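# Move glass beaker from door bench rack to window bench

## Task

Lift the glass beaker off the drying rack on the shelved bench by the door. Set it upright, mouth up, on the work surface of the shelved bench by the window. It must never touch the floor. It must not drop more than a few centimetres or be knocked hard, or it breaks. Finish by opening the gripper and moving away, so the beaker stands on its own. The robot must not fall over or be left leaning.

## Robot and tools

ROBOT. A LinearBot: an omnidirectional base with a column about 1.75 m tall. A carriage rides up and down the column on lift_m, from 0 to 1 m. It carries two identical six-joint arms, left and right, each with a two-finger gripper. The arm bases sit about 0.57 m + lift_m above the floor, and the carriage reaches about 0.15 m lower than that. A hand reaches up to 0.78 m from its shoulder but only about 0.38 m below its arm base. The hand is roughly 0.16 m long and 0.1 m wide, 0.14 m with fingers open. Parked arm joints 1 to 6 are 0, 0.05, 0.05, 1.45, 0, 0. Cameras: carriage_camera is fixed and looks forward, tilted about 20 degrees down. left_wrist_camera and right_wrist_camera each look out past their own fingertips. The base motors are weak, so light pushes already stop a drive.

FRAMES. Base frame: origin on the floor below the base centre, x forward, y left, z up, in metres. left_hand and right_hand are reported in this frame as the midpoint between the finger pads. quat_wxyz gives hand orientation: the hand's z runs along the fingers and the fingers open along its y. A hand pointing straight up with joints 1, 5 and 6 at 0 reads (1,0,0,0). base_odometry is in the frame the base had at scene start. It counts wheel turns, so slip shows as travel. Heading is in radians, left positive, from -3.142 to 3.142.

execute_actions(actions, cameras). actions is a list holding one action or none; an empty list only reports. An action may contain "base", "joints" or both, and they start together. base takes exactly one relative command, an offset from where the base last reported itself. translate_m: forward +, -2 to 2 m. strafe_m: left +, -2 to 2 m. rotate_rad: counter-clockwise +, -6.3 to 6.3 rad. joints is one dictionary keyed by joint name covering both arms and the lift. Each value is an absolute target, not an offset.
- lift_m: 0 to 1 m.
- joint1: -2.617 to 3.054 rad; turns the arm about the vertical; 0 forward, + left.
- joint2 (shoulder): 0 to 3.141; 0 is upper arm level pointing back, 1.57 upright, 3.14 level pointing forward.
- joint3 (elbow): 0 to 3.141; 0 folded, 3.14 straight.
- joint4 (wrist pitch): -1.57 to 1.57; + lifts the fingertips.
- joint5 (wrist yaw): -1.57 to 1.57; + swings the fingertips to the right, opposite in sense to joint1.
- joint6 (roll about the fingers): -2.094 to 2.094; + is clockwise seen from the forearm.
- gripper_m: 0 to 0.093 m, the gap between the pads.
Names take the prefix left_ or right_, for example right_joint4_rad. Arm joints move at up to 1.8 rad/s for joints 1-3 and 2.7 rad/s for joints 4-6. An action lasts at most 15 s. Any joint or base you leave out may keep pushing toward its earlier target. An unknown key or out-of-range value rejects the entire call. cameras is a list of carriage_camera, left_wrist_camera, right_wrist_camera or "all". Leaving it out or passing null means all; [] means none.

wait(seconds, 0 to 10) commands nothing new and reports like an empty action. zoom_image(camera, region [x0,y0,x1,y1]) enlarges part of that camera's latest full image. Images are 504x504 px with origin top-left, and a region can be up to 504x504. read_manual only returns licence text. finished_scene(scene) ends the current scene; pass its number. It cannot be undone, so the goal must already hold.

RESULTS. base_status and joint_status say how each motion ended. done: reached target; for the base this only means the wheels turned, and a 1-2 mm move may fall short yet say done. off_target: came to rest away from target, maybe still pushing; a gripper holding an object usually says this. contact_stop / time_out: gave up and holds its current place. "joint command not followed" means a self-collision check held back that arm's targets; the joints then read not_followed and may be retried later. To untangle, move only the blocked arm clear first, then the other in a separate call. on_its_own covers what you did not command, and its "held at" value is a target, not a position. motor_effort gives percent of maximum, with the peak in brackets. These readings are biased and noisy. If lift effort keeps falling while lowering, the hand or its load is resting on something. If drive_wheels stays high at rest, the base is pressing on something. "ARM HIT" means an arm hit the robot hard. MOTOR HOT appears from 75 °C. At 90 °C that arm is stopped for 10 s, and keys show limit_stop_at_motor_heat; resend the target. At 100 °C the arm goes limp and drops whatever it holds. Outstretched arms and held loads heat up, even between your replies, since the robot holds its last command.

CARE. Arms and grippers have no contact stop: a blocked arm keeps pressing and snaps to target once free. The base stops on contact only after the hit, and may roll about 0.3 m further once an arm touches something. It is not watched while turning. After a blocked drive, back off about 0.2 m (or turn back), repeat if needed, then retry. The column can strike a table edge the base slid under; reversing into one can tip the robot. Tipping is likeliest with the carriage high, arms extended, a load held, or a sudden stop, and only pictures show a lean. Keep the arms from striking or pressing each other. Hand position readings drift, more at long reach, and a held load makes the hand sag. Grip pads push about 45-60 N. Lower the beaker gently onto the surface before opening, then withdraw. Loose objects may occasionally be nudged by outside forces. Camera calibration (pinhole+radial; T_world_to_cam maps the base frame to the camera) is approximate.

Each tool is called after "Request:" as name(argument=value, ...) on one line, values as JSON.

## Session

Request:
execute_actions(actions=[])

Scene clock: 0.00 s.
base_odometry: x=+0.000 y=+0.000 heading=+0.000 (m, m, rad; odometry frame)
base_status: not commanded
joint_positions: lift_m=+0.302 left_joint1_rad=-0.014 left_joint2_rad=+0.037 left_joint3_rad=+0.045 left_joint4_rad=+1.434 left_joint5_rad=+0.019 left_joint6_rad=+0.024 left_gripper_m=+0.095 right_joint1_rad=+0.014 right_joint2_rad=+0.016 right_joint3_rad=+0.029 right_joint4_rad=+1.465 right_joint5_rad=+0.025 right_joint6_rad=+0.000 right_gripper_m=+0.095
joint_status: not commanded
motor_effort: lift_m=+22 drive_wheels=+2 (%)
left_hand: x=+0.2993 y=+0.3244 z=+1.2738 quat_wxyz=(+0.998, +0.011, +0.064, +0.004) (m; base frame)
right_hand: x=+0.2900 y=-0.3322 z=+1.2704 quat_wxyz=(+0.999, +0.012, +0.046, +0.006) (m; base frame)
pictures: carriage_camera, left_wrist_camera, right_wrist_camera
Images, in order (width x height): carriage_camera 504x504, left_wrist_camera 504x504, right_wrist_camera 504x504.

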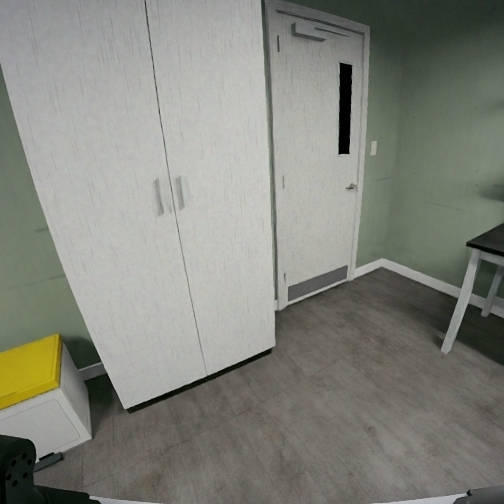

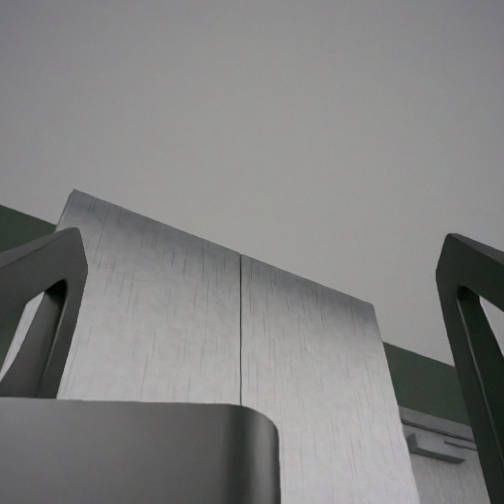

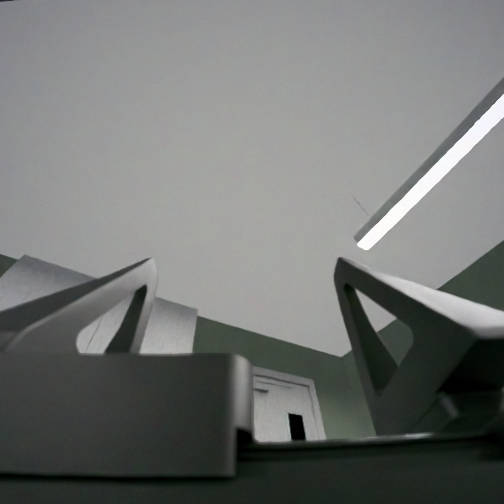

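Request:
execute_actions(actions=[{"base":{"rotate_rad":-1.1}}], cameras=["carriage_camera"])

Scene clock: 4.37 s.
base_odometry: x=+0.000 y=+0.000 heading=-1.098 (m, m, rad; odometry frame)
base_status: done
joint_positions: lift_m=+0.302 left_joint1_rad=-0.014 left_joint2_rad=+0.037 left_joint3_rad=+0.045 left_joint4_rad=+1.434 left_joint5_rad=+0.019 left_joint6_rad=+0.024 left_gripper_m=+0.095 right_joint1_rad=+0.014 right_joint2_rad=+0.016 right_joint3_rad=+0.029 right_joint4_rad=+1.465 right_joint5_rad=+0.025 right_joint6_rad=+0.000 right_gripper_m=+0.095
joint_status: not commanded
motor_effort: lift_m=+22(23) drive_wheels=+19(42) (%)
left_hand: x=+0.2993 y=+0.3244 z=+1.2738 quat_wxyz=(+0.998, +0.011, +0.064, +0.004) (m; base frame)
right_hand: x=+0.2900 y=-0.3322 z=+1.2704 quat_wxyz=(+0.999, +0.012, +0.046, +0.006) (m; base frame)
pictures: carriage_camera
Images, in order (width x height): carriage_camera 504x504.

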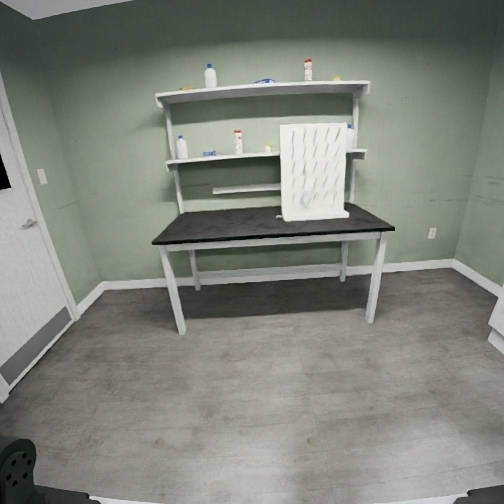

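Request:
execute_actions(actions=[{"base":{"translate_m":0.9}}], cameras=["carriage_camera"])

Request:
zoom_image(camera="carriage_camera", region=[250, 50, 500, 300])

Scene clock: 10.80 s.
base_odometry: x=+0.408 y=-0.802 heading=-1.099 (m, m, rad; odometry frame)
base_status: done
joint_positions: lift_m=+0.302 left_joint1_rad=-0.014 left_joint2_rad=+0.037 left_joint3_rad=+0.045 left_joint4_rad=+1.434 left_joint5_rad=+0.019 left_joint6_rad=+0.024 left_gripper_m=+0.095 right_joint1_rad=+0.014 right_joint2_rad=+0.016 right_joint3_rad=+0.029 right_joint4_rad=+1.465 right_joint5_rad=+0.025 right_joint6_rad=+0.000 right_gripper_m=+0.095
joint_status: not commanded
motor_effort: lift_m=+22(22) drive_wheels=-12(47) (%)
left_hand: x=+0.2991 y=+0.3244 z=+1.2738 quat_wxyz=(+0.998, +0.011, +0.064, +0.004) (m; base frame)
right_hand: x=+0.2900 y=-0.3322 z=+1.2704 quat_wxyz=(+0.999, +0.012, +0.046, +0.006) (m; base frame)
pictures: carriage_camera
Images, in order (width x height): carriage_camera 504x504.

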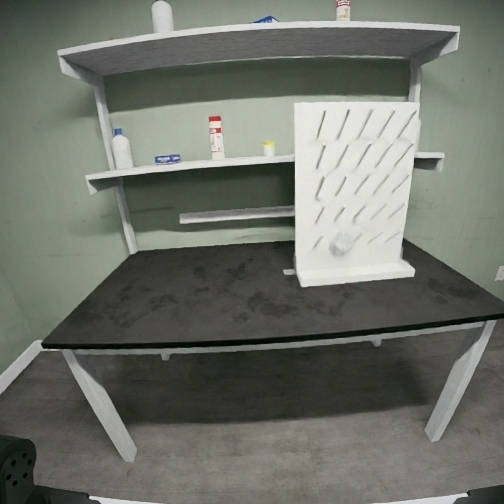

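Region (250, 50, 500, 300) of carriage_camera's 504x504 image, scaled by 2.016, with more detail than that image has.

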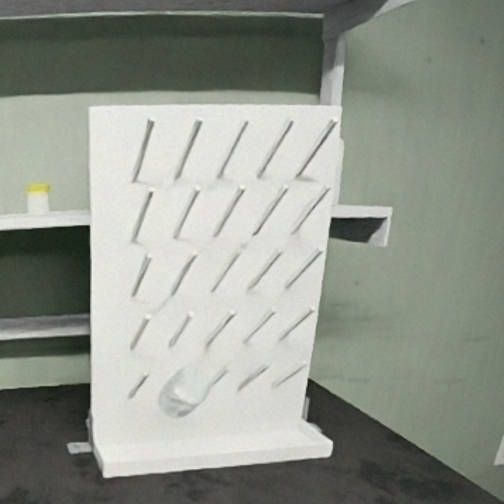

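Request:
execute_actions(actions=[{"base":{"strafe_m":-0.2},"joints":{"lift_m":0.1,"right_joint2_rad":2.0,"right_joint3_rad":2.0,"right_joint4_rad":0,"right_joint5_rad":-1.5,"right_joint6_rad":0.8}}], cameras=[])

Request:
execute_actions(actions=[{"base":{"translate_m":0.3}}])

Scene clock: 26.53 s.
base_odometry: x=+0.230 y=-0.894 heading=-1.099 (m, m, rad; odometry frame)
base_status: done
joint_positions: lift_m=+0.100 left_joint1_rad=-0.014 left_joint2_rad=+0.037 left_joint3_rad=+0.045 left_joint4_rad=+1.432 left_joint5_rad=+0.020 left_joint6_rad=+0.024 left_gripper_m=+0.095 right_joint1_rad=+0.014 right_joint2_rad=+2.001 right_joint3_rad=+1.969 right_joint4_rad=+0.005 right_joint5_rad=-1.492 right_joint6_rad=+0.793 right_gripper_m=+0.095
joint_status: all done
motor_effort: lift_m=+22(23) drive_wheels=-5(35) (%)
left_hand: x=+0.2997 y=+0.3243 z=+1.0719 quat_wxyz=(+0.998, +0.011, +0.065, +0.004) (m; base frame)
right_hand: x=+0.7289 y=-0.1503 z=+1.0463 quat_wxyz=(+0.280, -0.238, +0.667, +0.648) (m; base frame)
pictures: none
No camera images: the call's "cameras" was empty. Leave "cameras" out to get every camera's image.

Scene clock: 29.07 s.
base_odometry: x=+0.364 y=-1.158 heading=-1.102 (m, m, rad; odometry frame)
base_status: translate_m contact_stop (by the wheels' count: +0.296 of +0.300)
joint_positions: lift_m=+0.100 left_joint1_rad=-0.014 left_joint2_rad=+0.037 left_joint3_rad=+0.045 left_joint4_rad=+1.430 left_joint5_rad=+0.020 left_joint6_rad=+0.024 left_gripper_m=+0.095 right_joint1_rad=+0.018 right_joint2_rad=+1.980 right_joint3_rad=+1.967 right_joint4_rad=-0.094 right_joint5_rad=-1.561 right_joint6_rad=+0.776 right_gripper_m=+0.095
joint_status: not commanded
motor_effort: lift_m=+23(23) drive_wheels=+13(36) (%)
left_hand: x=+0.3002 y=+0.3243 z=+1.0717 quat_wxyz=(+0.998, +0.011, +0.066, +0.004) (m; base frame)
right_hand: x=+0.7100 y=-0.1485 z=+1.0471 quat_wxyz=(+0.236, -0.241, +0.665, +0.666) (m; base frame)
pictures: carriage_camera, left_wrist_camera, right_wrist_camera
camera_calibration (this result's frames):
carriage_camera: T_world_to_cam=[[0.0275995, -0.997061, -0.0714668, 0.0623549], [-0.399013, 0.0545628, -0.91532, 1.04205], [0.91653, 0.0537785, -0.396335, 0.264402], [0, 0, 0, 1]] pos_world=[0.171739, -0.00890465, 1.06306]
left_wrist_camera: T_world_to_cam=[[-0.00452997, -0.999966, -0.00692686, 0.334057], [0.717913, 0.00156994, -0.696132, 0.533264], [0.696119, -0.00812634, 0.717881, -0.852568], [0, 0, 0, 1]] pos_world=[0.212165, 0.32628, 0.985579]
right_wrist_camera: T_world_to_cam=[[0.656985, -0.0259189, -0.753458, 0.310148], [-0.645271, -0.536158, -0.544206, 0.962422], [-0.389867, 0.84372, -0.368972, 0.911814], [0, 0, 0, 1]] pos_world=[0.772746, -0.245266, 1.09387]
Images, in order (width x height): carriage_camera 504x504, left_wrist_camera 504x504, right_wrist_camera 504x504.

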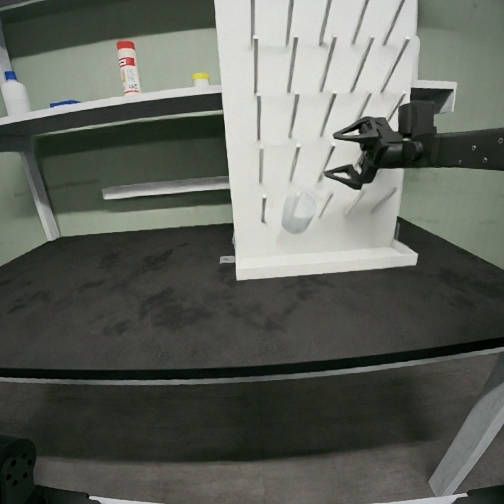

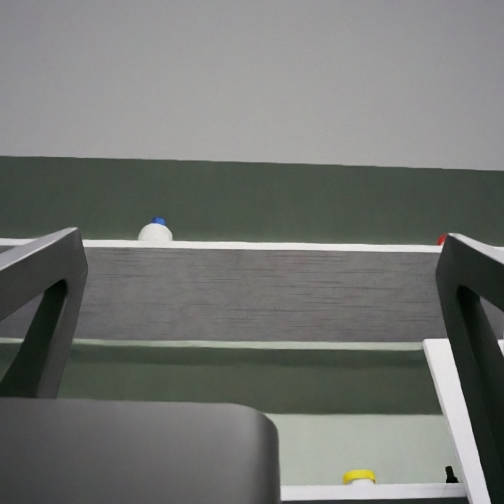

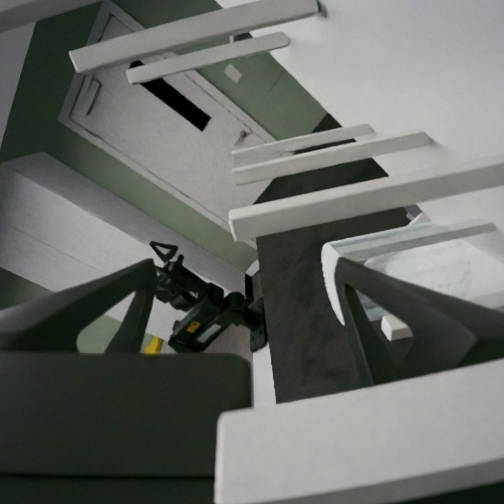

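Request:
execute_actions(actions=[{"base":{"translate_m":-0.18}}], cameras=[])

Request:
execute_actions(actions=[{"joints":{"lift_m":0.0,"right_joint4_rad":0,"right_joint5_rad":-1.5,"right_joint6_rad":-0.8}}], cameras=["carriage_camera","right_wrist_camera"])

Scene clock: 35.23 s.
base_odometry: x=+0.282 y=-0.997 heading=-1.102 (m, m, rad; odometry frame)
base_status: done
joint_positions: lift_m=+0.100 left_joint1_rad=-0.014 left_joint2_rad=+0.037 left_joint3_rad=+0.045 left_joint4_rad=+1.430 left_joint5_rad=+0.020 left_joint6_rad=+0.024 left_gripper_m=+0.095 right_joint1_rad=+0.016 right_joint2_rad=+1.990 right_joint3_rad=+1.974 right_joint4_rad=-0.017 right_joint5_rad=-1.506 right_joint6_rad=+0.793 right_gripper_m=+0.095
joint_status: not commanded
motor_effort: lift_m=+23(22) drive_wheels=-5(33) (%)
left_hand: x=+0.3003 y=+0.3243 z=+1.0717 quat_wxyz=(+0.998, +0.011, +0.066, +0.004) (m; base frame)
right_hand: x=+0.7228 y=-0.1493 z=+1.0506 quat_wxyz=(+0.273, -0.241, +0.665, +0.651) (m; base frame)
pictures: none
No camera images: the call's "cameras" was empty. Leave "cameras" out to get every camera's image.

Scene clock: 36.97 s.
base_odometry: x=+0.282 y=-0.997 heading=-1.102 (m, m, rad; odometry frame)
base_status: not commanded
joint_positions: lift_m=+0.002 left_joint1_rad=-0.014 left_joint2_rad=+0.037 left_joint3_rad=+0.045 left_joint4_rad=+1.430 left_joint5_rad=+0.019 left_joint6_rad=+0.024 left_gripper_m=+0.095 right_joint1_rad=+0.016 right_joint2_rad=+2.000 right_joint3_rad=+1.983 right_joint4_rad=-0.012 right_joint5_rad=-1.506 right_joint6_rad=-0.153 right_gripper_m=+0.095
joint_status: right_joint4_rad not_followed (moved +0.005 of +0.017); right_joint5_rad not_followed (moved +0.000 of +0.006); right_joint6_rad not_followed (moved -0.946 of -1.593); the others done
joint sent to its limit — the command would take lift_m past its lower limit, so that joint was sent only as far as its limit.
motor_effort: lift_m=+21(22) drive_wheels=-3(5) (%)
left_hand: x=+0.3002 y=+0.3244 z=+0.9738 quat_wxyz=(+0.998, +0.011, +0.066, +0.004) (m; base frame)
right_hand: x=+0.7251 y=-0.1493 z=+0.9518 quat_wxyz=(+0.541, -0.519, +0.481, +0.454) (m; base frame)
pictures: carriage_camera, right_wrist_camera
joint command not followed: on one or more control steps a check withheld the commanded joint targets of the right arm, and it was not sent them on those steps. On the call's last step the targets were still withheld.
cause: the commanded joint targets would bring two parts of the arm too close to each other (its wrist (the part past joint 4) and its wrist camera, with right_joint5_rad and right_joint6_rad between them); next, command targets that bring no two parts of the arm closer together.
camera_calibration (this result's frames):
carriage_camera: T_world_to_cam=[[0.0275995, -0.997061, -0.0714668, 0.0553594], [-0.399013, 0.0545628, -0.91532, 0.952454], [0.91653, 0.0537785, -0.396335, 0.225607], [0, 0, 0, 1]] pos_world=[0.171739, -0.00890465, 0.965173]
right_wrist_camera: T_world_to_cam=[[0.985103, -0.0776853, 0.153416, -0.880397], [0.0882802, -0.53715, -0.838854, 0.668268], [0.147574, 0.839901, -0.522291, 0.638857], [0, 0, 0, 1]] pos_world=[0.714008, -0.246011, 1.02932]
Images, in order (width x height): carriage_camera 504x504, right_wrist_camera 504x504.

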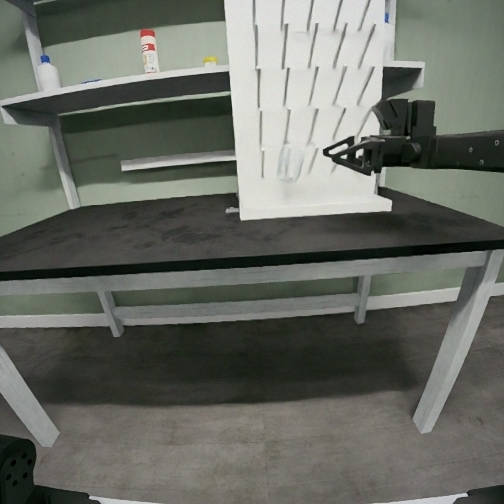

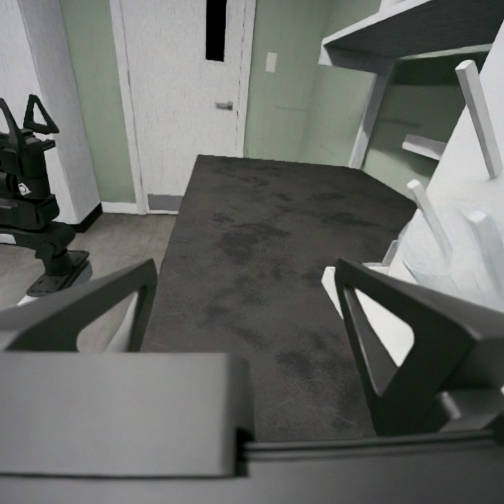

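Request:
execute_actions(actions=[{"base":{"strafe_m":-0.2},"joints":{"right_joint1_rad":0.5,"right_joint5_rad":-1.0,"right_joint6_rad":-0.8}}], cameras=["carriage_camera","right_wrist_camera"])

Scene clock: 41.60 s.
base_odometry: x=+0.103 y=-1.087 heading=-1.102 (m, m, rad; odometry frame)
base_status: done
joint_positions: lift_m=+0.002 left_joint1_rad=-0.014 left_joint2_rad=+0.037 left_joint3_rad=+0.045 left_joint4_rad=+1.430 left_joint5_rad=+0.019 left_joint6_rad=+0.024 left_gripper_m=+0.095 right_joint1_rad=+0.498 right_joint2_rad=+2.000 right_joint3_rad=+1.983 right_joint4_rad=-0.011 right_joint5_rad=-1.005 right_joint6_rad=-0.793 right_gripper_m=+0.095
joint_status: all done
motor_effort: lift_m=+21(21) drive_wheels=-3(33) (%)
left_hand: x=+0.3002 y=+0.3244 z=+0.9738 quat_wxyz=(+0.998, +0.011, +0.066, +0.004) (m; base frame)
right_hand: x=+0.6740 y=+0.0579 z=+0.9496 quat_wxyz=(+0.655, -0.646, +0.300, +0.252) (m; base frame)
pictures: carriage_camera, right_wrist_camera
joint command not followed: on one or more control steps a check withheld the commanded joint targets of the right arm, and it was not sent them on those steps.
cause: the commanded joint targets would bring two parts of the arm too close to each other (its wrist (the part past joint 4) and its wrist camera, with right_joint5_rad and right_joint6_rad between them); next, command targets that bring no two parts of the arm closer together.
camera_calibration (this result's frames):
carriage_camera: T_world_to_cam=[[0.0275995, -0.997061, -0.0714668, 0.0553594], [-0.399013, 0.0545628, -0.91532, 0.952454], [0.91653, 0.0537785, -0.396335, 0.225607], [0, 0, 0, 1]] pos_world=[0.171739, -0.00890465, 0.965173]
right_wrist_camera: T_world_to_cam=[[0.694541, -0.0667575, 0.716349, -1.15297], [0.55768, -0.579103, -0.59467, 0.236389], [0.454538, 0.812517, -0.364981, 0.116524], [0, 0, 0, 1]] pos_world=[0.615989, -0.0347529, 1.00903]
Images, in order (width x height): carriage_camera 504x504, right_wrist_camera 504x504.

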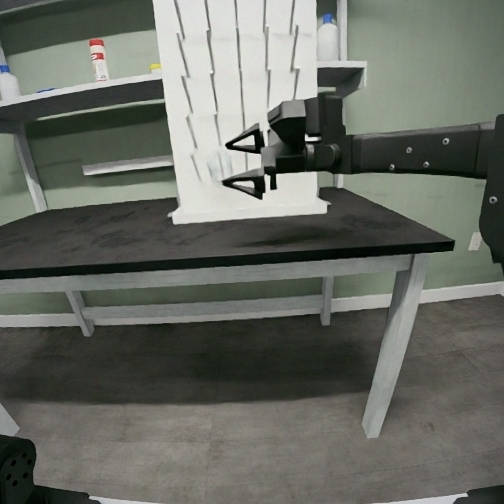

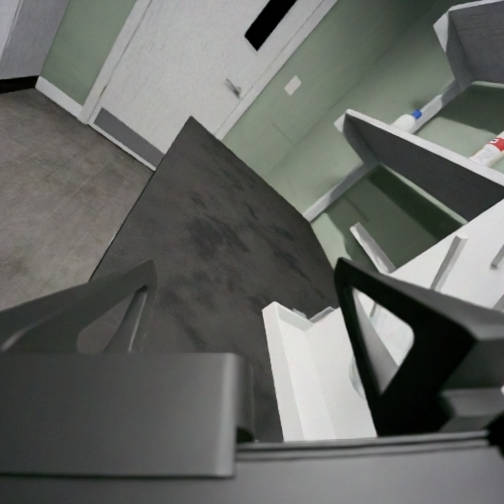

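Request:
execute_actions(actions=[{"base":{"strafe_m":-0.1},"joints":{"right_joint2_rad":2.2,"right_joint3_rad":2.2}}], cameras=[])

Request:
execute_actions(actions=[{"base":{"translate_m":0.1}}], cameras=["carriage_camera","right_wrist_camera"])

Scene clock: 46.93 s.
base_odometry: x=+0.014 y=-1.132 heading=-1.102 (m, m, rad; odometry frame)
base_status: done
joint_positions: lift_m=+0.002 left_joint1_rad=-0.014 left_joint2_rad=+0.037 left_joint3_rad=+0.045 left_joint4_rad=+1.431 left_joint5_rad=+0.019 left_joint6_rad=+0.024 left_gripper_m=+0.095 right_joint1_rad=+0.498 right_joint2_rad=+2.209 right_joint3_rad=+2.174 right_joint4_rad=-0.009 right_joint5_rad=-1.004 right_joint6_rad=-0.793 right_gripper_m=+0.095
joint_status: all done
motor_effort: lift_m=+22(22) drive_wheels=-4(37) (%)
left_hand: x=+0.3001 y=+0.3244 z=+0.9738 quat_wxyz=(+0.998, +0.011, +0.066, +0.004) (m; base frame)
right_hand: x=+0.7163 y=+0.0814 z=+0.9142 quat_wxyz=(+0.650, -0.647, +0.306, +0.255) (m; base frame)
pictures: none
No camera images: the call's "cameras" was empty. Leave "cameras" out to get every camera's image.

Scene clock: 48.47 s.
base_odometry: x=+0.059 y=-1.222 heading=-1.103 (m, m, rad; odometry frame)
base_status: done
joint_positions: lift_m=+0.002 left_joint1_rad=-0.014 left_joint2_rad=+0.037 left_joint3_rad=+0.045 left_joint4_rad=+1.432 left_joint5_rad=+0.019 left_joint6_rad=+0.024 left_gripper_m=+0.095 right_joint1_rad=+0.499 right_joint2_rad=+2.209 right_joint3_rad=+2.174 right_joint4_rad=-0.006 right_joint5_rad=-1.004 right_joint6_rad=-0.793 right_gripper_m=+0.095
joint_status: not commanded
motor_effort: lift_m=+21(21) drive_wheels=-8(36) (%)
left_hand: x=+0.2998 y=+0.3244 z=+0.9739 quat_wxyz=(+0.998, +0.011, +0.065, +0.004) (m; base frame)
right_hand: x=+0.7162 y=+0.0816 z=+0.9146 quat_wxyz=(+0.651, -0.647, +0.305, +0.254) (m; base frame)
pictures: carriage_camera, right_wrist_camera
camera_calibration (this result's frames):
carriage_camera: T_world_to_cam=[[0.0275995, -0.997061, -0.0714668, 0.0553594], [-0.399013, 0.0545628, -0.91532, 0.952454], [0.91653, 0.0537785, -0.396335, 0.225607], [0, 0, 0, 1]] pos_world=[0.171739, -0.00890465, 0.965173]
right_wrist_camera: T_world_to_cam=[[0.703121, -0.0620576, 0.708357, -1.15492], [0.550501, -0.583035, -0.597511, 0.213746], [0.450077, 0.810074, -0.375782, 0.0786211], [0, 0, 0, 1]] pos_world=[0.658998, -0.0107391, 0.975357]
Images, in order (width x height): carriage_camera 504x504, right_wrist_camera 504x504.

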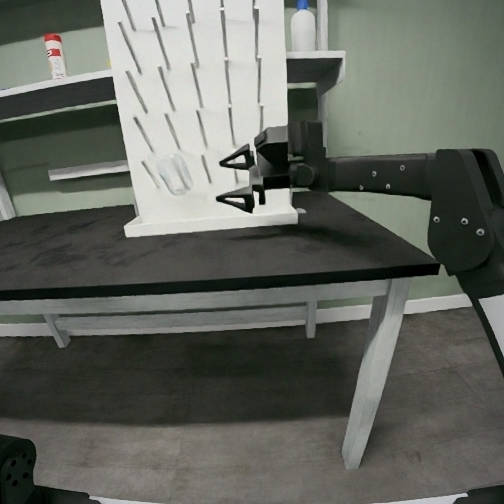

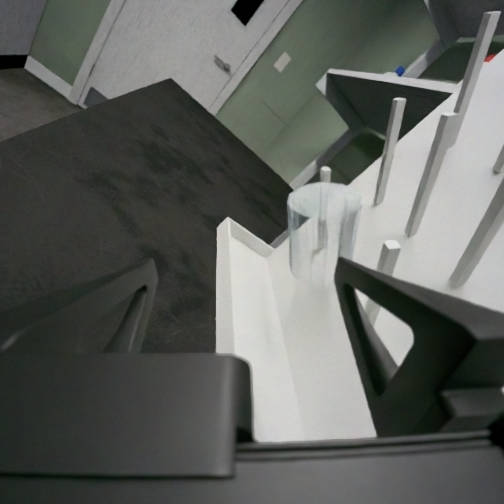

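Request:
execute_actions(actions=[{"base":{"translate_m":0.03},"joints":{"lift_m":0.03}}], cameras=[])

Request:
execute_actions(actions=[{"base":{"strafe_m":0.07}}], cameras=["carriage_camera","right_wrist_camera"])

Scene clock: 53.13 s.
base_odometry: x=+0.072 y=-1.249 heading=-1.104 (m, m, rad; odometry frame)
base_status: done
joint_positions: lift_m=+0.030 left_joint1_rad=-0.014 left_joint2_rad=+0.037 left_joint3_rad=+0.045 left_joint4_rad=+1.433 left_joint5_rad=+0.020 left_joint6_rad=+0.024 left_gripper_m=+0.095 right_joint1_rad=+0.499 right_joint2_rad=+2.204 right_joint3_rad=+2.183 right_joint4_rad=-0.004 right_joint5_rad=-1.002 right_joint6_rad=-0.793 right_gripper_m=+0.095
joint_status: all done
motor_effort: lift_m=+22(27) drive_wheels=-6(38) (%)
left_hand: x=+0.2995 y=+0.3243 z=+1.0018 quat_wxyz=(+0.998, +0.011, +0.065, +0.004) (m; base frame)
right_hand: x=+0.7145 y=+0.0810 z=+0.9499 quat_wxyz=(+0.656, -0.646, +0.299, +0.251) (m; base frame)
pictures: none
No camera images: the call's "cameras" was empty. Leave "cameras" out to get every camera's image.

Scene clock: 54.57 s.
base_odometry: x=+0.135 y=-1.218 heading=-1.105 (m, m, rad; odometry frame)
base_status: done
joint_positions: lift_m=+0.030 left_joint1_rad=-0.014 left_joint2_rad=+0.037 left_joint3_rad=+0.045 left_joint4_rad=+1.433 left_joint5_rad=+0.020 left_joint6_rad=+0.024 left_gripper_m=+0.095 right_joint1_rad=+0.498 right_joint2_rad=+2.204 right_joint3_rad=+2.183 right_joint4_rad=-0.004 right_joint5_rad=-1.002 right_joint6_rad=-0.793 right_gripper_m=+0.095
joint_status: not commanded
motor_effort: lift_m=+22(22) drive_wheels=-6(36) (%)
left_hand: x=+0.2996 y=+0.3243 z=+1.0018 quat_wxyz=(+0.998, +0.011, +0.065, +0.004) (m; base frame)
right_hand: x=+0.7152 y=+0.0801 z=+0.9499 quat_wxyz=(+0.656, -0.646, +0.300, +0.250) (m; base frame)
pictures: carriage_camera, right_wrist_camera
camera_calibration (this result's frames):
carriage_camera: T_world_to_cam=[[0.0275995, -0.997061, -0.0714668, 0.057354], [-0.399013, 0.0545628, -0.91532, 0.978], [0.91653, 0.0537785, -0.396335, 0.236668], [0, 0, 0, 1]] pos_world=[0.171739, -0.00890465, 0.993082]
right_wrist_camera: T_world_to_cam=[[0.692168, -0.0693277, 0.718399, -1.1804], [0.558195, -0.579558, -0.593743, 0.225173], [0.457517, 0.811977, -0.362453, 0.0753612], [0, 0, 0, 1]] pos_world=[0.656865, -0.012525, 1.00901]
Images, in order (width x height): carriage_camera 504x504, right_wrist_camera 504x504.

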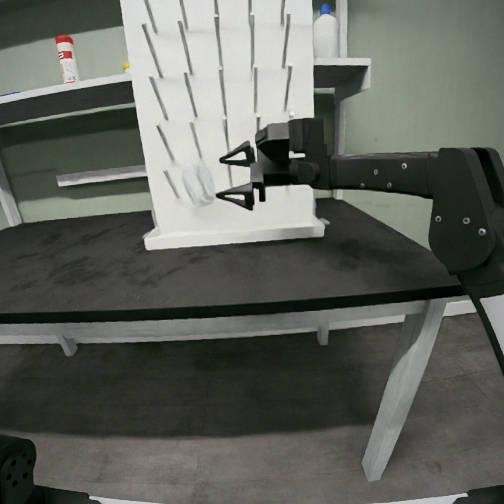

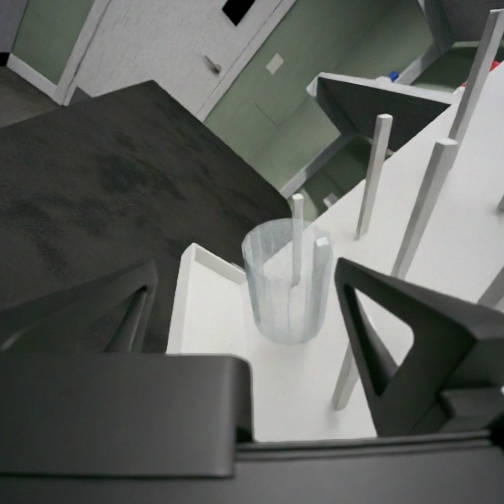

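Needs slightly more forward-up, then in.

Request:
execute_actions(actions=[{"base":{"translate_m":0.015},"joints":{"lift_m":0.04}}], cameras=[])

Request:
execute_actions(actions=[{"base":{"strafe_m":0.065}}], cameras=["carriage_camera","right_wrist_camera"])

Scene clock: 58.43 s.
base_odometry: x=+0.142 y=-1.231 heading=-1.104 (m, m, rad; odometry frame)
base_status: done
joint_positions: lift_m=+0.040 left_joint1_rad=-0.014 left_joint2_rad=+0.037 left_joint3_rad=+0.045 left_joint4_rad=+1.433 left_joint5_rad=+0.020 left_joint6_rad=+0.024 left_gripper_m=+0.095 right_joint1_rad=+0.499 right_joint2_rad=+2.200 right_joint3_rad=+2.183 right_joint4_rad=-0.003 right_joint5_rad=-1.002 right_joint6_rad=-0.793 right_gripper_m=+0.095
joint_status: all done
motor_effort: lift_m=+22(28) drive_wheels=-8(29) (%)
left_hand: x=+0.2995 y=+0.3243 z=+1.0118 quat_wxyz=(+0.998, +0.011, +0.065, +0.004) (m; base frame)
right_hand: x=+0.7141 y=+0.0802 z=+0.9620 quat_wxyz=(+0.658, -0.646, +0.298, +0.249) (m; base frame)
pictures: none
No camera images: the call's "cameras" was empty. Leave "cameras" out to get every camera's image.

Scene clock: 59.83 s.
base_odometry: x=+0.200 y=-1.202 heading=-1.104 (m, m, rad; odometry frame)
base_status: done
joint_positions: lift_m=+0.040 left_joint1_rad=-0.014 left_joint2_rad=+0.037 left_joint3_rad=+0.045 left_joint4_rad=+1.433 left_joint5_rad=+0.020 left_joint6_rad=+0.024 left_gripper_m=+0.095 right_joint1_rad=+0.498 right_joint2_rad=+2.200 right_joint3_rad=+2.183 right_joint4_rad=+0.011 right_joint5_rad=-1.002 right_joint6_rad=-0.801 right_gripper_m=+0.095
joint_status: not commanded
motor_effort: lift_m=+22(22) drive_wheels=-5(35) (%)
left_hand: x=+0.2995 y=+0.3243 z=+1.0118 quat_wxyz=(+0.998, +0.011, +0.065, +0.004) (m; base frame)
right_hand: x=+0.7143 y=+0.0800 z=+0.9644 quat_wxyz=(+0.663, -0.646, +0.291, +0.244) (m; base frame)
pictures: carriage_camera, right_wrist_camera
camera_calibration (this result's frames):
carriage_camera: T_world_to_cam=[[0.0275995, -0.997061, -0.0714668, 0.0580706], [-0.399013, 0.0545628, -0.91532, 0.987178], [0.91653, 0.0537785, -0.396335, 0.240642], [0, 0, 0, 1]] pos_world=[0.171739, -0.00890465, 1.00311]
right_wrist_camera: T_world_to_cam=[[0.674713, -0.0753695, 0.734222, -1.19249], [0.5724, -0.574583, -0.584989, 0.215286], [0.465962, 0.814969, -0.344537, 0.0575754], [0, 0, 0, 1]] pos_world=[0.654528, -0.0130996, 1.02133]
Images, in order (width x height): carriage_camera 504x504, right_wrist_camera 504x504.

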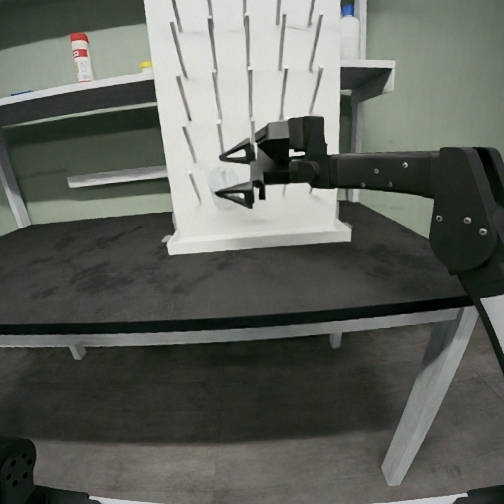

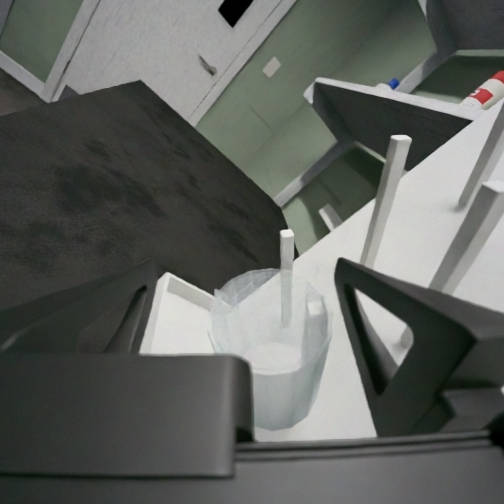

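Request:
execute_actions(actions=[{"joints":{"right_gripper_m":0.0}}], cameras=[])

Request:
execute_actions(actions=[{"base":{"translate_m":-0.05},"joints":{"lift_m":0.09}}], cameras=[])

Request:
execute_actions(actions=[{"base":{"translate_m":-0.06},"joints":{"lift_m":0.15}}], cameras=["carriage_camera"])

Scene clock: 64.07 s.
base_odometry: x=+0.200 y=-1.202 heading=-1.104 (m, m, rad; odometry frame)
base_status: not commanded
joint_positions: lift_m=+0.040 left_joint1_rad=-0.014 left_joint2_rad=+0.037 left_joint3_rad=+0.045 left_joint4_rad=+1.433 left_joint5_rad=+0.020 left_joint6_rad=+0.024 left_gripper_m=+0.095 right_joint1_rad=+0.498 right_joint2_rad=+2.200 right_joint3_rad=+2.183 right_joint4_rad=+0.011 right_joint5_rad=-0.999 right_joint6_rad=-0.802 right_gripper_m=+0.001
joint_status: all done
motor_effort: lift_m=+22(22) drive_wheels=-6(6) (%)
left_hand: x=+0.2995 y=+0.3243 z=+1.0118 quat_wxyz=(+0.998, +0.011, +0.065, +0.004) (m; base frame)
right_hand: x=+0.7147 y=+0.0800 z=+0.9644 quat_wxyz=(+0.663, -0.646, +0.291, +0.242) (m; base frame)
pictures: none
No camera images: the call's "cameras" was empty. Leave "cameras" out to get every camera's image.

Scene clock: 65.23 s.
base_odometry: x=+0.178 y=-1.157 heading=-1.104 (m, m, rad; odometry frame)
base_status: done
joint_positions: lift_m=+0.090 left_joint1_rad=-0.014 left_joint2_rad=+0.037 left_joint3_rad=+0.045 left_joint4_rad=+1.431 left_joint5_rad=+0.019 left_joint6_rad=+0.024 left_gripper_m=+0.095 right_joint1_rad=+0.499 right_joint2_rad=+2.204 right_joint3_rad=+2.183 right_joint4_rad=+0.001 right_joint5_rad=-0.999 right_joint6_rad=-0.802 right_gripper_m=+0.001
joint_status: all done
motor_effort: lift_m=+23(27) drive_wheels=-5(30) (%)
left_hand: x=+0.3000 y=+0.3244 z=+1.0617 quat_wxyz=(+0.998, +0.011, +0.066, +0.004) (m; base frame)
right_hand: x=+0.7154 y=+0.0806 z=+1.0107 quat_wxyz=(+0.659, -0.646, +0.296, +0.245) (m; base frame)
pictures: none
No camera images: the call's "cameras" was empty. Leave "cameras" out to get every camera's image.

Scene clock: 66.50 s.
base_odometry: x=+0.151 y=-1.103 heading=-1.104 (m, m, rad; odometry frame)
base_status: done
joint_positions: lift_m=+0.150 left_joint1_rad=-0.014 left_joint2_rad=+0.037 left_joint3_rad=+0.045 left_joint4_rad=+1.431 left_joint5_rad=+0.019 left_joint6_rad=+0.024 left_gripper_m=+0.095 right_joint1_rad=+0.498 right_joint2_rad=+2.202 right_joint3_rad=+2.183 right_joint4_rad=+0.000 right_joint5_rad=-0.999 right_joint6_rad=-0.802 right_gripper_m=+0.001
joint_status: all done
motor_effort: lift_m=+22(28) drive_wheels=-6(41) (%)
left_hand: x=+0.3001 y=+0.3244 z=+1.1217 quat_wxyz=(+0.998, +0.011, +0.066, +0.004) (m; base frame)
right_hand: x=+0.7152 y=+0.0802 z=+1.0714 quat_wxyz=(+0.659, -0.646, +0.296, +0.245) (m; base frame)
pictures: carriage_camera
camera_calibration (this result's frames):
carriage_camera: T_world_to_cam=[[0.0275995, -0.997061, -0.0714668, 0.0659287], [-0.399013, 0.0545628, -0.91532, 1.08782], [0.91653, 0.0537785, -0.396335, 0.284221], [0, 0, 0, 1]] pos_world=[0.171739, -0.00890465, 1.11306]
Images, in order (width x height): carriage_camera 504x504.

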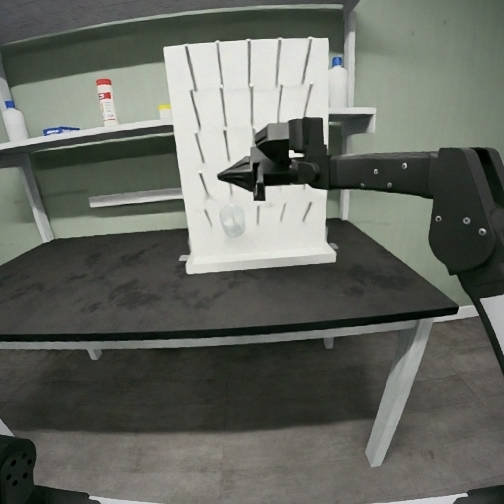

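Request:
execute_actions(actions=[{"base":{"translate_m":0.08},"joints":{"lift_m":0.07,"right_gripper_m":0.093}}], cameras=[])

Request:
execute_actions(actions=[{"base":{"translate_m":0.07},"joints":{"lift_m":0.0}}], cameras=["right_wrist_camera"])

Request:
execute_actions(actions=[{"joints":{"right_gripper_m":0.0}}], cameras=[])

Scene clock: 72.83 s.
base_odometry: x=+0.187 y=-1.174 heading=-1.104 (m, m, rad; odometry frame)
base_status: done
joint_positions: lift_m=+0.070 left_joint1_rad=-0.014 left_joint2_rad=+0.037 left_joint3_rad=+0.045 left_joint4_rad=+1.432 left_joint5_rad=+0.019 left_joint6_rad=+0.024 left_gripper_m=+0.095 right_joint1_rad=+0.500 right_joint2_rad=+2.201 right_joint3_rad=+2.183 right_joint4_rad=-0.005 right_joint5_rad=-1.000 right_joint6_rad=-0.802 right_gripper_m=+0.093
joint_status: all done
motor_effort: lift_m=+21(23) drive_wheels=-1(39) (%)
left_hand: x=+0.2998 y=+0.3244 z=+1.0419 quat_wxyz=(+0.998, +0.011, +0.065, +0.004) (m; base frame)
right_hand: x=+0.7140 y=+0.0809 z=+0.9914 quat_wxyz=(+0.658, -0.647, +0.296, +0.247) (m; base frame)
pictures: none
No camera images: the call's "cameras" was empty. Leave "cameras" out to get every camera's image.

Scene clock: 74.13 s.
base_odometry: x=+0.215 y=-1.229 heading=-1.103 (m, m, rad; odometry frame)
base_status: translate_m contact_stop (by the wheels' count: +0.061 of +0.070)
joint_positions: lift_m=+0.002 left_joint1_rad=-0.014 left_joint2_rad=+0.037 left_joint3_rad=+0.045 left_joint4_rad=+1.431 left_joint5_rad=+0.019 left_joint6_rad=+0.024 left_gripper_m=+0.095 right_joint1_rad=+0.510 right_joint2_rad=+2.175 right_joint3_rad=+2.194 right_joint4_rad=+0.002 right_joint5_rad=-1.132 right_joint6_rad=-0.821 right_gripper_m=+0.093
joint_status: all done
joint sent to its limit — the command would take lift_m past its lower limit, so that joint was sent only as far as its limit.
motor_effort: lift_m=+22(22) drive_wheels=+10(40) (%)
left_hand: x=+0.3001 y=+0.3245 z=+0.9738 quat_wxyz=(+0.998, +0.011, +0.066, +0.004) (m; base frame)
right_hand: x=+0.6805 y=+0.0813 z=+0.9432 quat_wxyz=(+0.654, -0.666, +0.228, +0.277) (m; base frame)
pictures: right_wrist_camera
camera_calibration (this result's frames):
right_wrist_camera: T_world_to_cam=[[0.646418, 0.00930748, 0.762927, -1.16873], [0.672582, -0.479071, -0.564025, 0.127185], [0.360247, 0.877727, -0.31594, 0.10484], [0, 0, 0, 1]] pos_world=[0.632177, -0.0202121, 0.996514]
Images, in order (width x height): right_wrist_camera 504x504.

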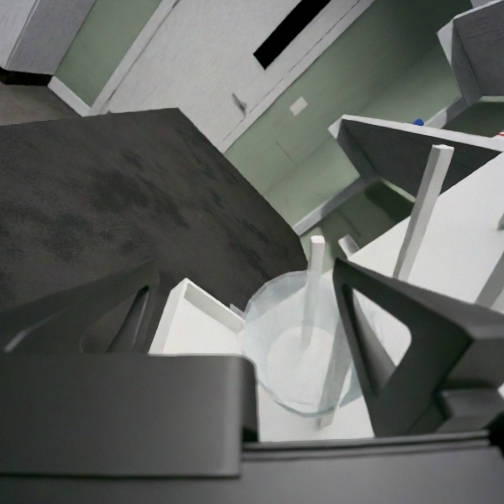

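not run: a stop came earlier in this reply.

Request:
execute_actions(actions=[{"base":{"translate_m":-0.04},"joints":{"lift_m":0.045,"right_joint1_rad":0.44,"right_joint5_rad":-1.0}}], cameras=[])

Request:
execute_actions(actions=[{"base":{"translate_m":0.045},"joints":{"lift_m":0.005}}], cameras=["right_wrist_camera","carriage_camera"])

Scene clock: 79.83 s.
base_odometry: x=+0.197 y=-1.193 heading=-1.103 (m, m, rad; odometry frame)
base_status: done
joint_positions: lift_m=+0.045 left_joint1_rad=-0.014 left_joint2_rad=+0.037 left_joint3_rad=+0.045 left_joint4_rad=+1.430 left_joint5_rad=+0.019 left_joint6_rad=+0.024 left_gripper_m=+0.095 right_joint1_rad=+0.490 right_joint2_rad=+2.214 right_joint3_rad=+2.185 right_joint4_rad=-0.045 right_joint5_rad=-1.051 right_joint6_rad=-0.795 right_gripper_m=+0.093
joint_status: right_joint1_rad off_target (ended at +0.489, target +0.440); right_joint5_rad off_target (ended at -1.051, target -1.000); the others done
motor_effort: lift_m=+23(30) drive_wheels=-11(26) (%)
left_hand: x=+0.3002 y=+0.3245 z=+1.0166 quat_wxyz=(+0.998, +0.011, +0.066, +0.004) (m; base frame)
right_hand: x=+0.7121 y=+0.0780 z=+0.9538 quat_wxyz=(+0.638, -0.653, +0.303, +0.274) (m; base frame)
pictures: none
No camera images: the call's "cameras" was empty. Leave "cameras" out to get every camera's image.

Scene clock: 81.00 s.
base_odometry: x=+0.216 y=-1.228 heading=-1.101 (m, m, rad; odometry frame)
base_status: translate_m contact_stop (by the wheels' count: +0.040 of +0.045)
joint_positions: lift_m=+0.005 left_joint1_rad=-0.014 left_joint2_rad=+0.037 left_joint3_rad=+0.045 left_joint4_rad=+1.431 left_joint5_rad=+0.019 left_joint6_rad=+0.024 left_gripper_m=+0.095 right_joint1_rad=+0.488 right_joint2_rad=+2.176 right_joint3_rad=+2.191 right_joint4_rad=-0.020 right_joint5_rad=-1.185 right_joint6_rad=-0.826 right_gripper_m=+0.093
joint_status: all done
motor_effort: lift_m=+22(21) drive_wheels=+13(37) (%)
left_hand: x=+0.2999 y=+0.3245 z=+0.9768 quat_wxyz=(+0.998, +0.011, +0.066, +0.004) (m; base frame)
right_hand: x=+0.6808 y=+0.0715 z=+0.9417 quat_wxyz=(+0.644, -0.671, +0.225, +0.291) (m; base frame)
pictures: carriage_camera, right_wrist_camera
camera_calibration (this result's frames):
carriage_camera: T_world_to_cam=[[0.0275995, -0.997061, -0.0714668, 0.0555726], [-0.399013, 0.0545628, -0.91532, 0.955185], [0.91653, 0.0537785, -0.396335, 0.226789], [0, 0, 0, 1]] pos_world=[0.171739, -0.00890465, 0.968156]
right_wrist_camera: T_world_to_cam=[[0.657983, 0.0383742, 0.752054, -1.16739], [0.677956, -0.464891, -0.569431, 0.121967], [0.327772, 0.884536, -0.331907, 0.14952], [0, 0, 0, 1]] pos_world=[0.636423, -0.0307572, 0.997016]
Images, in order (width x height): carriage_camera 504x504, right_wrist_camera 504x504.

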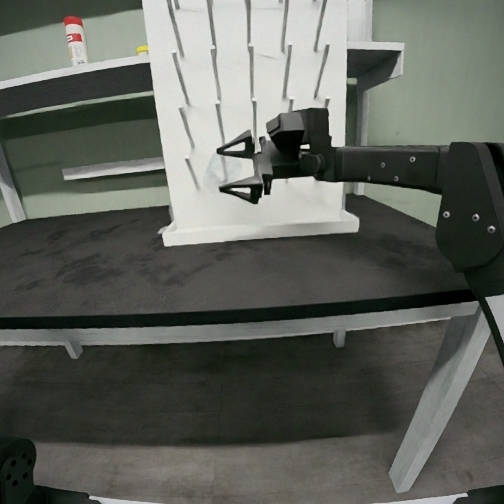

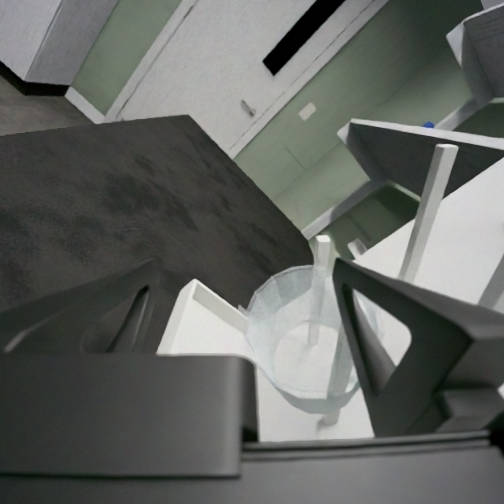

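Request:
execute_actions(actions=[{"joints":{"right_gripper_m":0.0}}], cameras=["right_wrist_camera"])

Scene clock: 83.83 s.
base_odometry: x=+0.216 y=-1.228 heading=-1.101 (m, m, rad; odometry frame)
base_status: not commanded
joint_positions: lift_m=+0.005 left_joint1_rad=-0.014 left_joint2_rad=+0.037 left_joint3_rad=+0.045 left_joint4_rad=+1.431 left_joint5_rad=+0.019 left_joint6_rad=+0.024 left_gripper_m=+0.095 right_joint1_rad=+0.461 right_joint2_rad=+2.187 right_joint3_rad=+2.191 right_joint4_rad=-0.010 right_joint5_rad=-1.091 right_joint6_rad=-0.806 right_gripper_m=+0.001
joint_status: all done
on_its_own: right_joint1_rad moved -0.026 toward your old target +0.440; right_joint5_rad moved +0.094 toward your old target -1.000
motor_effort: lift_m=+21(22) drive_wheels=+12(14) (%)
left_hand: x=+0.2999 y=+0.3245 z=+0.9768 quat_wxyz=(+0.998, +0.011, +0.066, +0.004) (m; base frame)
right_hand: x=+0.7101 y=+0.0624 z=+0.9369 quat_wxyz=(+0.657, -0.654, +0.272, +0.259) (m; base frame)
pictures: right_wrist_camera
camera_calibration (this result's frames):
right_wrist_camera: T_world_to_cam=[[0.674079, -0.0403135, 0.737558, -1.17566], [0.604756, -0.543217, -0.582397, 0.164084], [0.424132, 0.838624, -0.341791, 0.090086], [0, 0, 0, 1]] pos_world=[0.655047, -0.03381, 0.993469]
Images, in order (width x height): right_wrist_camera 504x504.

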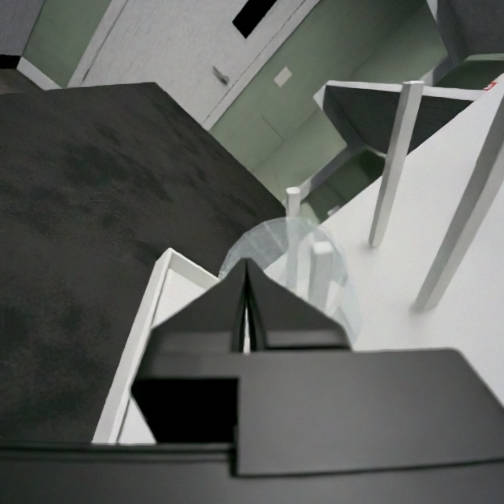

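Request:
execute_actions(actions=[{"base":{"translate_m":-0.25}}], cameras=[])

Request:
execute_actions(actions=[{"base":{"strafe_m":0.42},"joints":{"right_joint1_rad":0,"right_joint2_rad":2.6,"right_joint3_rad":2.6,"right_joint4_rad":0.8,"right_joint5_rad":0,"right_joint6_rad":0,"right_gripper_m":0.093}}], cameras=["right_wrist_camera","carriage_camera"])

Scene clock: 94.77 s.
base_odometry: x=+0.103 y=-1.005 heading=-1.101 (m, m, rad; odometry frame)
base_status: done
joint_positions: lift_m=+0.005 left_joint1_rad=-0.014 left_joint2_rad=+0.037 left_joint3_rad=+0.045 left_joint4_rad=+1.431 left_joint5_rad=+0.019 left_joint6_rad=+0.024 left_gripper_m=+0.095 right_joint1_rad=+0.443 right_joint2_rad=+2.188 right_joint3_rad=+2.191 right_joint4_rad=-0.005 right_joint5_rad=-1.007 right_joint6_rad=-0.805 right_gripper_m=+0.001
joint_status: not commanded
on_its_own: right_joint5_rad moved +0.085 to your old target -1.000
motor_effort: lift_m=+22(22) drive_wheels=-5(47) (%)
left_hand: x=+0.2999 y=+0.3245 z=+0.9768 quat_wxyz=(+0.998, +0.011, +0.066, +0.004) (m; base frame)
right_hand: x=+0.7318 y=+0.0531 z=+0.9373 quat_wxyz=(+0.670, -0.639, +0.304, +0.224) (m; base frame)
pictures: none
No camera images: the call's "cameras" was empty. Leave "cameras" out to get every camera's image.

Scene clock: 97.73 s.
base_odometry: x=+0.477 y=-0.815 heading=-1.101 (m, m, rad; odometry frame)
base_status: done
joint_positions: lift_m=+0.005 left_joint1_rad=-0.014 left_joint2_rad=+0.037 left_joint3_rad=+0.045 left_joint4_rad=+1.431 left_joint5_rad=+0.019 left_joint6_rad=+0.024 left_gripper_m=+0.095 right_joint1_rad=+0.002 right_joint2_rad=+2.613 right_joint3_rad=+2.578 right_joint4_rad=+0.789 right_joint5_rad=-0.005 right_joint6_rad=-0.007 right_gripper_m=+0.093
joint_status: all done
motor_effort: lift_m=+22(22) drive_wheels=-7(37) (%)
left_hand: x=+0.2999 y=+0.3245 z=+0.9768 quat_wxyz=(+0.998, +0.011, +0.066, +0.004) (m; base frame)
right_hand: x=+0.9412 y=-0.3262 z=+1.0141 quat_wxyz=(+0.918, -0.004, +0.397, -0.001) (m; base frame)
pictures: carriage_camera, right_wrist_camera
camera_calibration (this result's frames):
carriage_camera: T_world_to_cam=[[0.0275995, -0.997061, -0.0714668, 0.0555726], [-0.399013, 0.0545628, -0.91532, 0.955185], [0.91653, 0.0537785, -0.396335, 0.226789], [0, 0, 0, 1]] pos_world=[0.171739, -0.00890465, 0.968156]
right_wrist_camera: T_world_to_cam=[[-0.0410253, -0.999115, 0.00932246, -0.305233], [0.193234, -0.017088, -0.981004, 0.821419], [0.980295, -0.0384446, 0.193764, -1.00834], [0, 0, 0, 1]] pos_world=[0.817222, -0.329692, 1.00404]
Images, in order (width x height): carriage_camera 504x504, right_wrist_camera 504x504.

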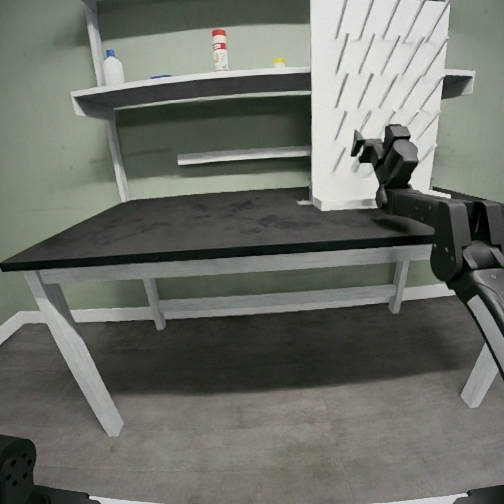

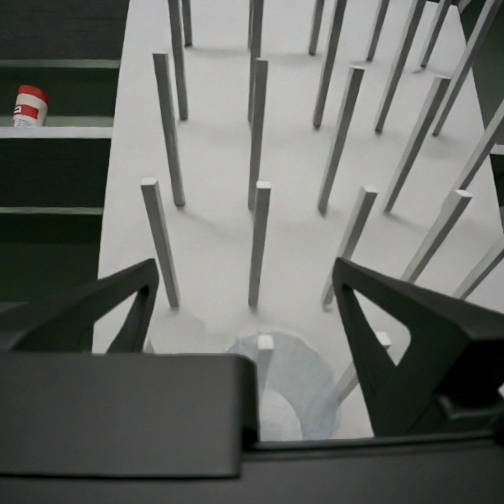

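Request:
execute_actions(actions=[{"base":{"translate_m":-0.06},"joints":{"right_joint3_rad":2.4,"right_joint4_rad":1.0}}], cameras=["right_wrist_camera","carriage_camera"])

Scene clock: 101.97 s.
base_odometry: x=+0.450 y=-0.761 heading=-1.101 (m, m, rad; odometry frame)
base_status: done
joint_positions: lift_m=+0.005 left_joint1_rad=-0.014 left_joint2_rad=+0.037 left_joint3_rad=+0.045 left_joint4_rad=+1.431 left_joint5_rad=+0.019 left_joint6_rad=+0.024 left_gripper_m=+0.095 right_joint1_rad=+0.002 right_joint2_rad=+2.605 right_joint3_rad=+2.419 right_joint4_rad=+0.984 right_joint5_rad=-0.005 right_joint6_rad=-0.007 right_gripper_m=+0.093
joint_status: all done
motor_effort: lift_m=+22(22) drive_wheels=-5(30) (%)
left_hand: x=+0.3000 y=+0.3245 z=+0.9768 quat_wxyz=(+0.998, +0.011, +0.066, +0.004) (m; base frame)
right_hand: x=+0.9374 y=-0.3262 z=+0.9860 quat_wxyz=(+0.926, -0.004, +0.377, -0.001) (m; base frame)
pictures: carriage_camera, right_wrist_camera
camera_calibration (this result's frames):
carriage_camera: T_world_to_cam=[[0.0275995, -0.997061, -0.0714668, 0.0555726], [-0.399013, 0.0545628, -0.91532, 0.955185], [0.91653, 0.0537785, -0.396335, 0.226789], [0, 0, 0, 1]] pos_world=[0.171739, -0.00890465, 0.968156]
right_wrist_camera: T_world_to_cam=[[-0.0413959, -0.999115, 0.00742474, -0.302915], [0.236441, -0.0170159, -0.971497, 0.744668], [0.970764, -0.0384605, 0.236936, -1.03278], [0, 0, 0, 1]] pos_world=[0.813975, -0.329697, 0.970395]
Images, in order (width x height): carriage_camera 504x504, right_wrist_camera 504x504.

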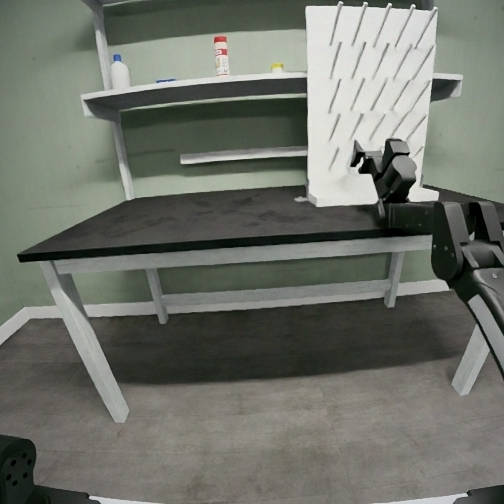

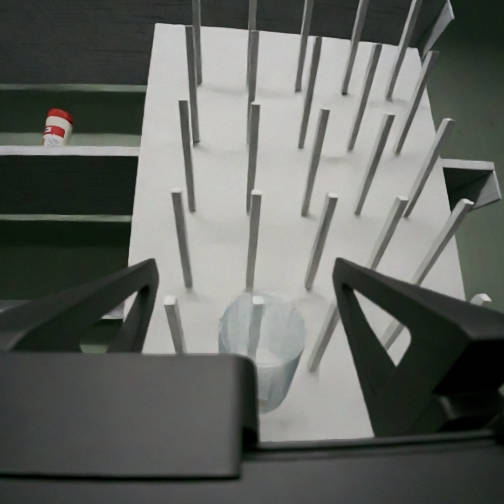

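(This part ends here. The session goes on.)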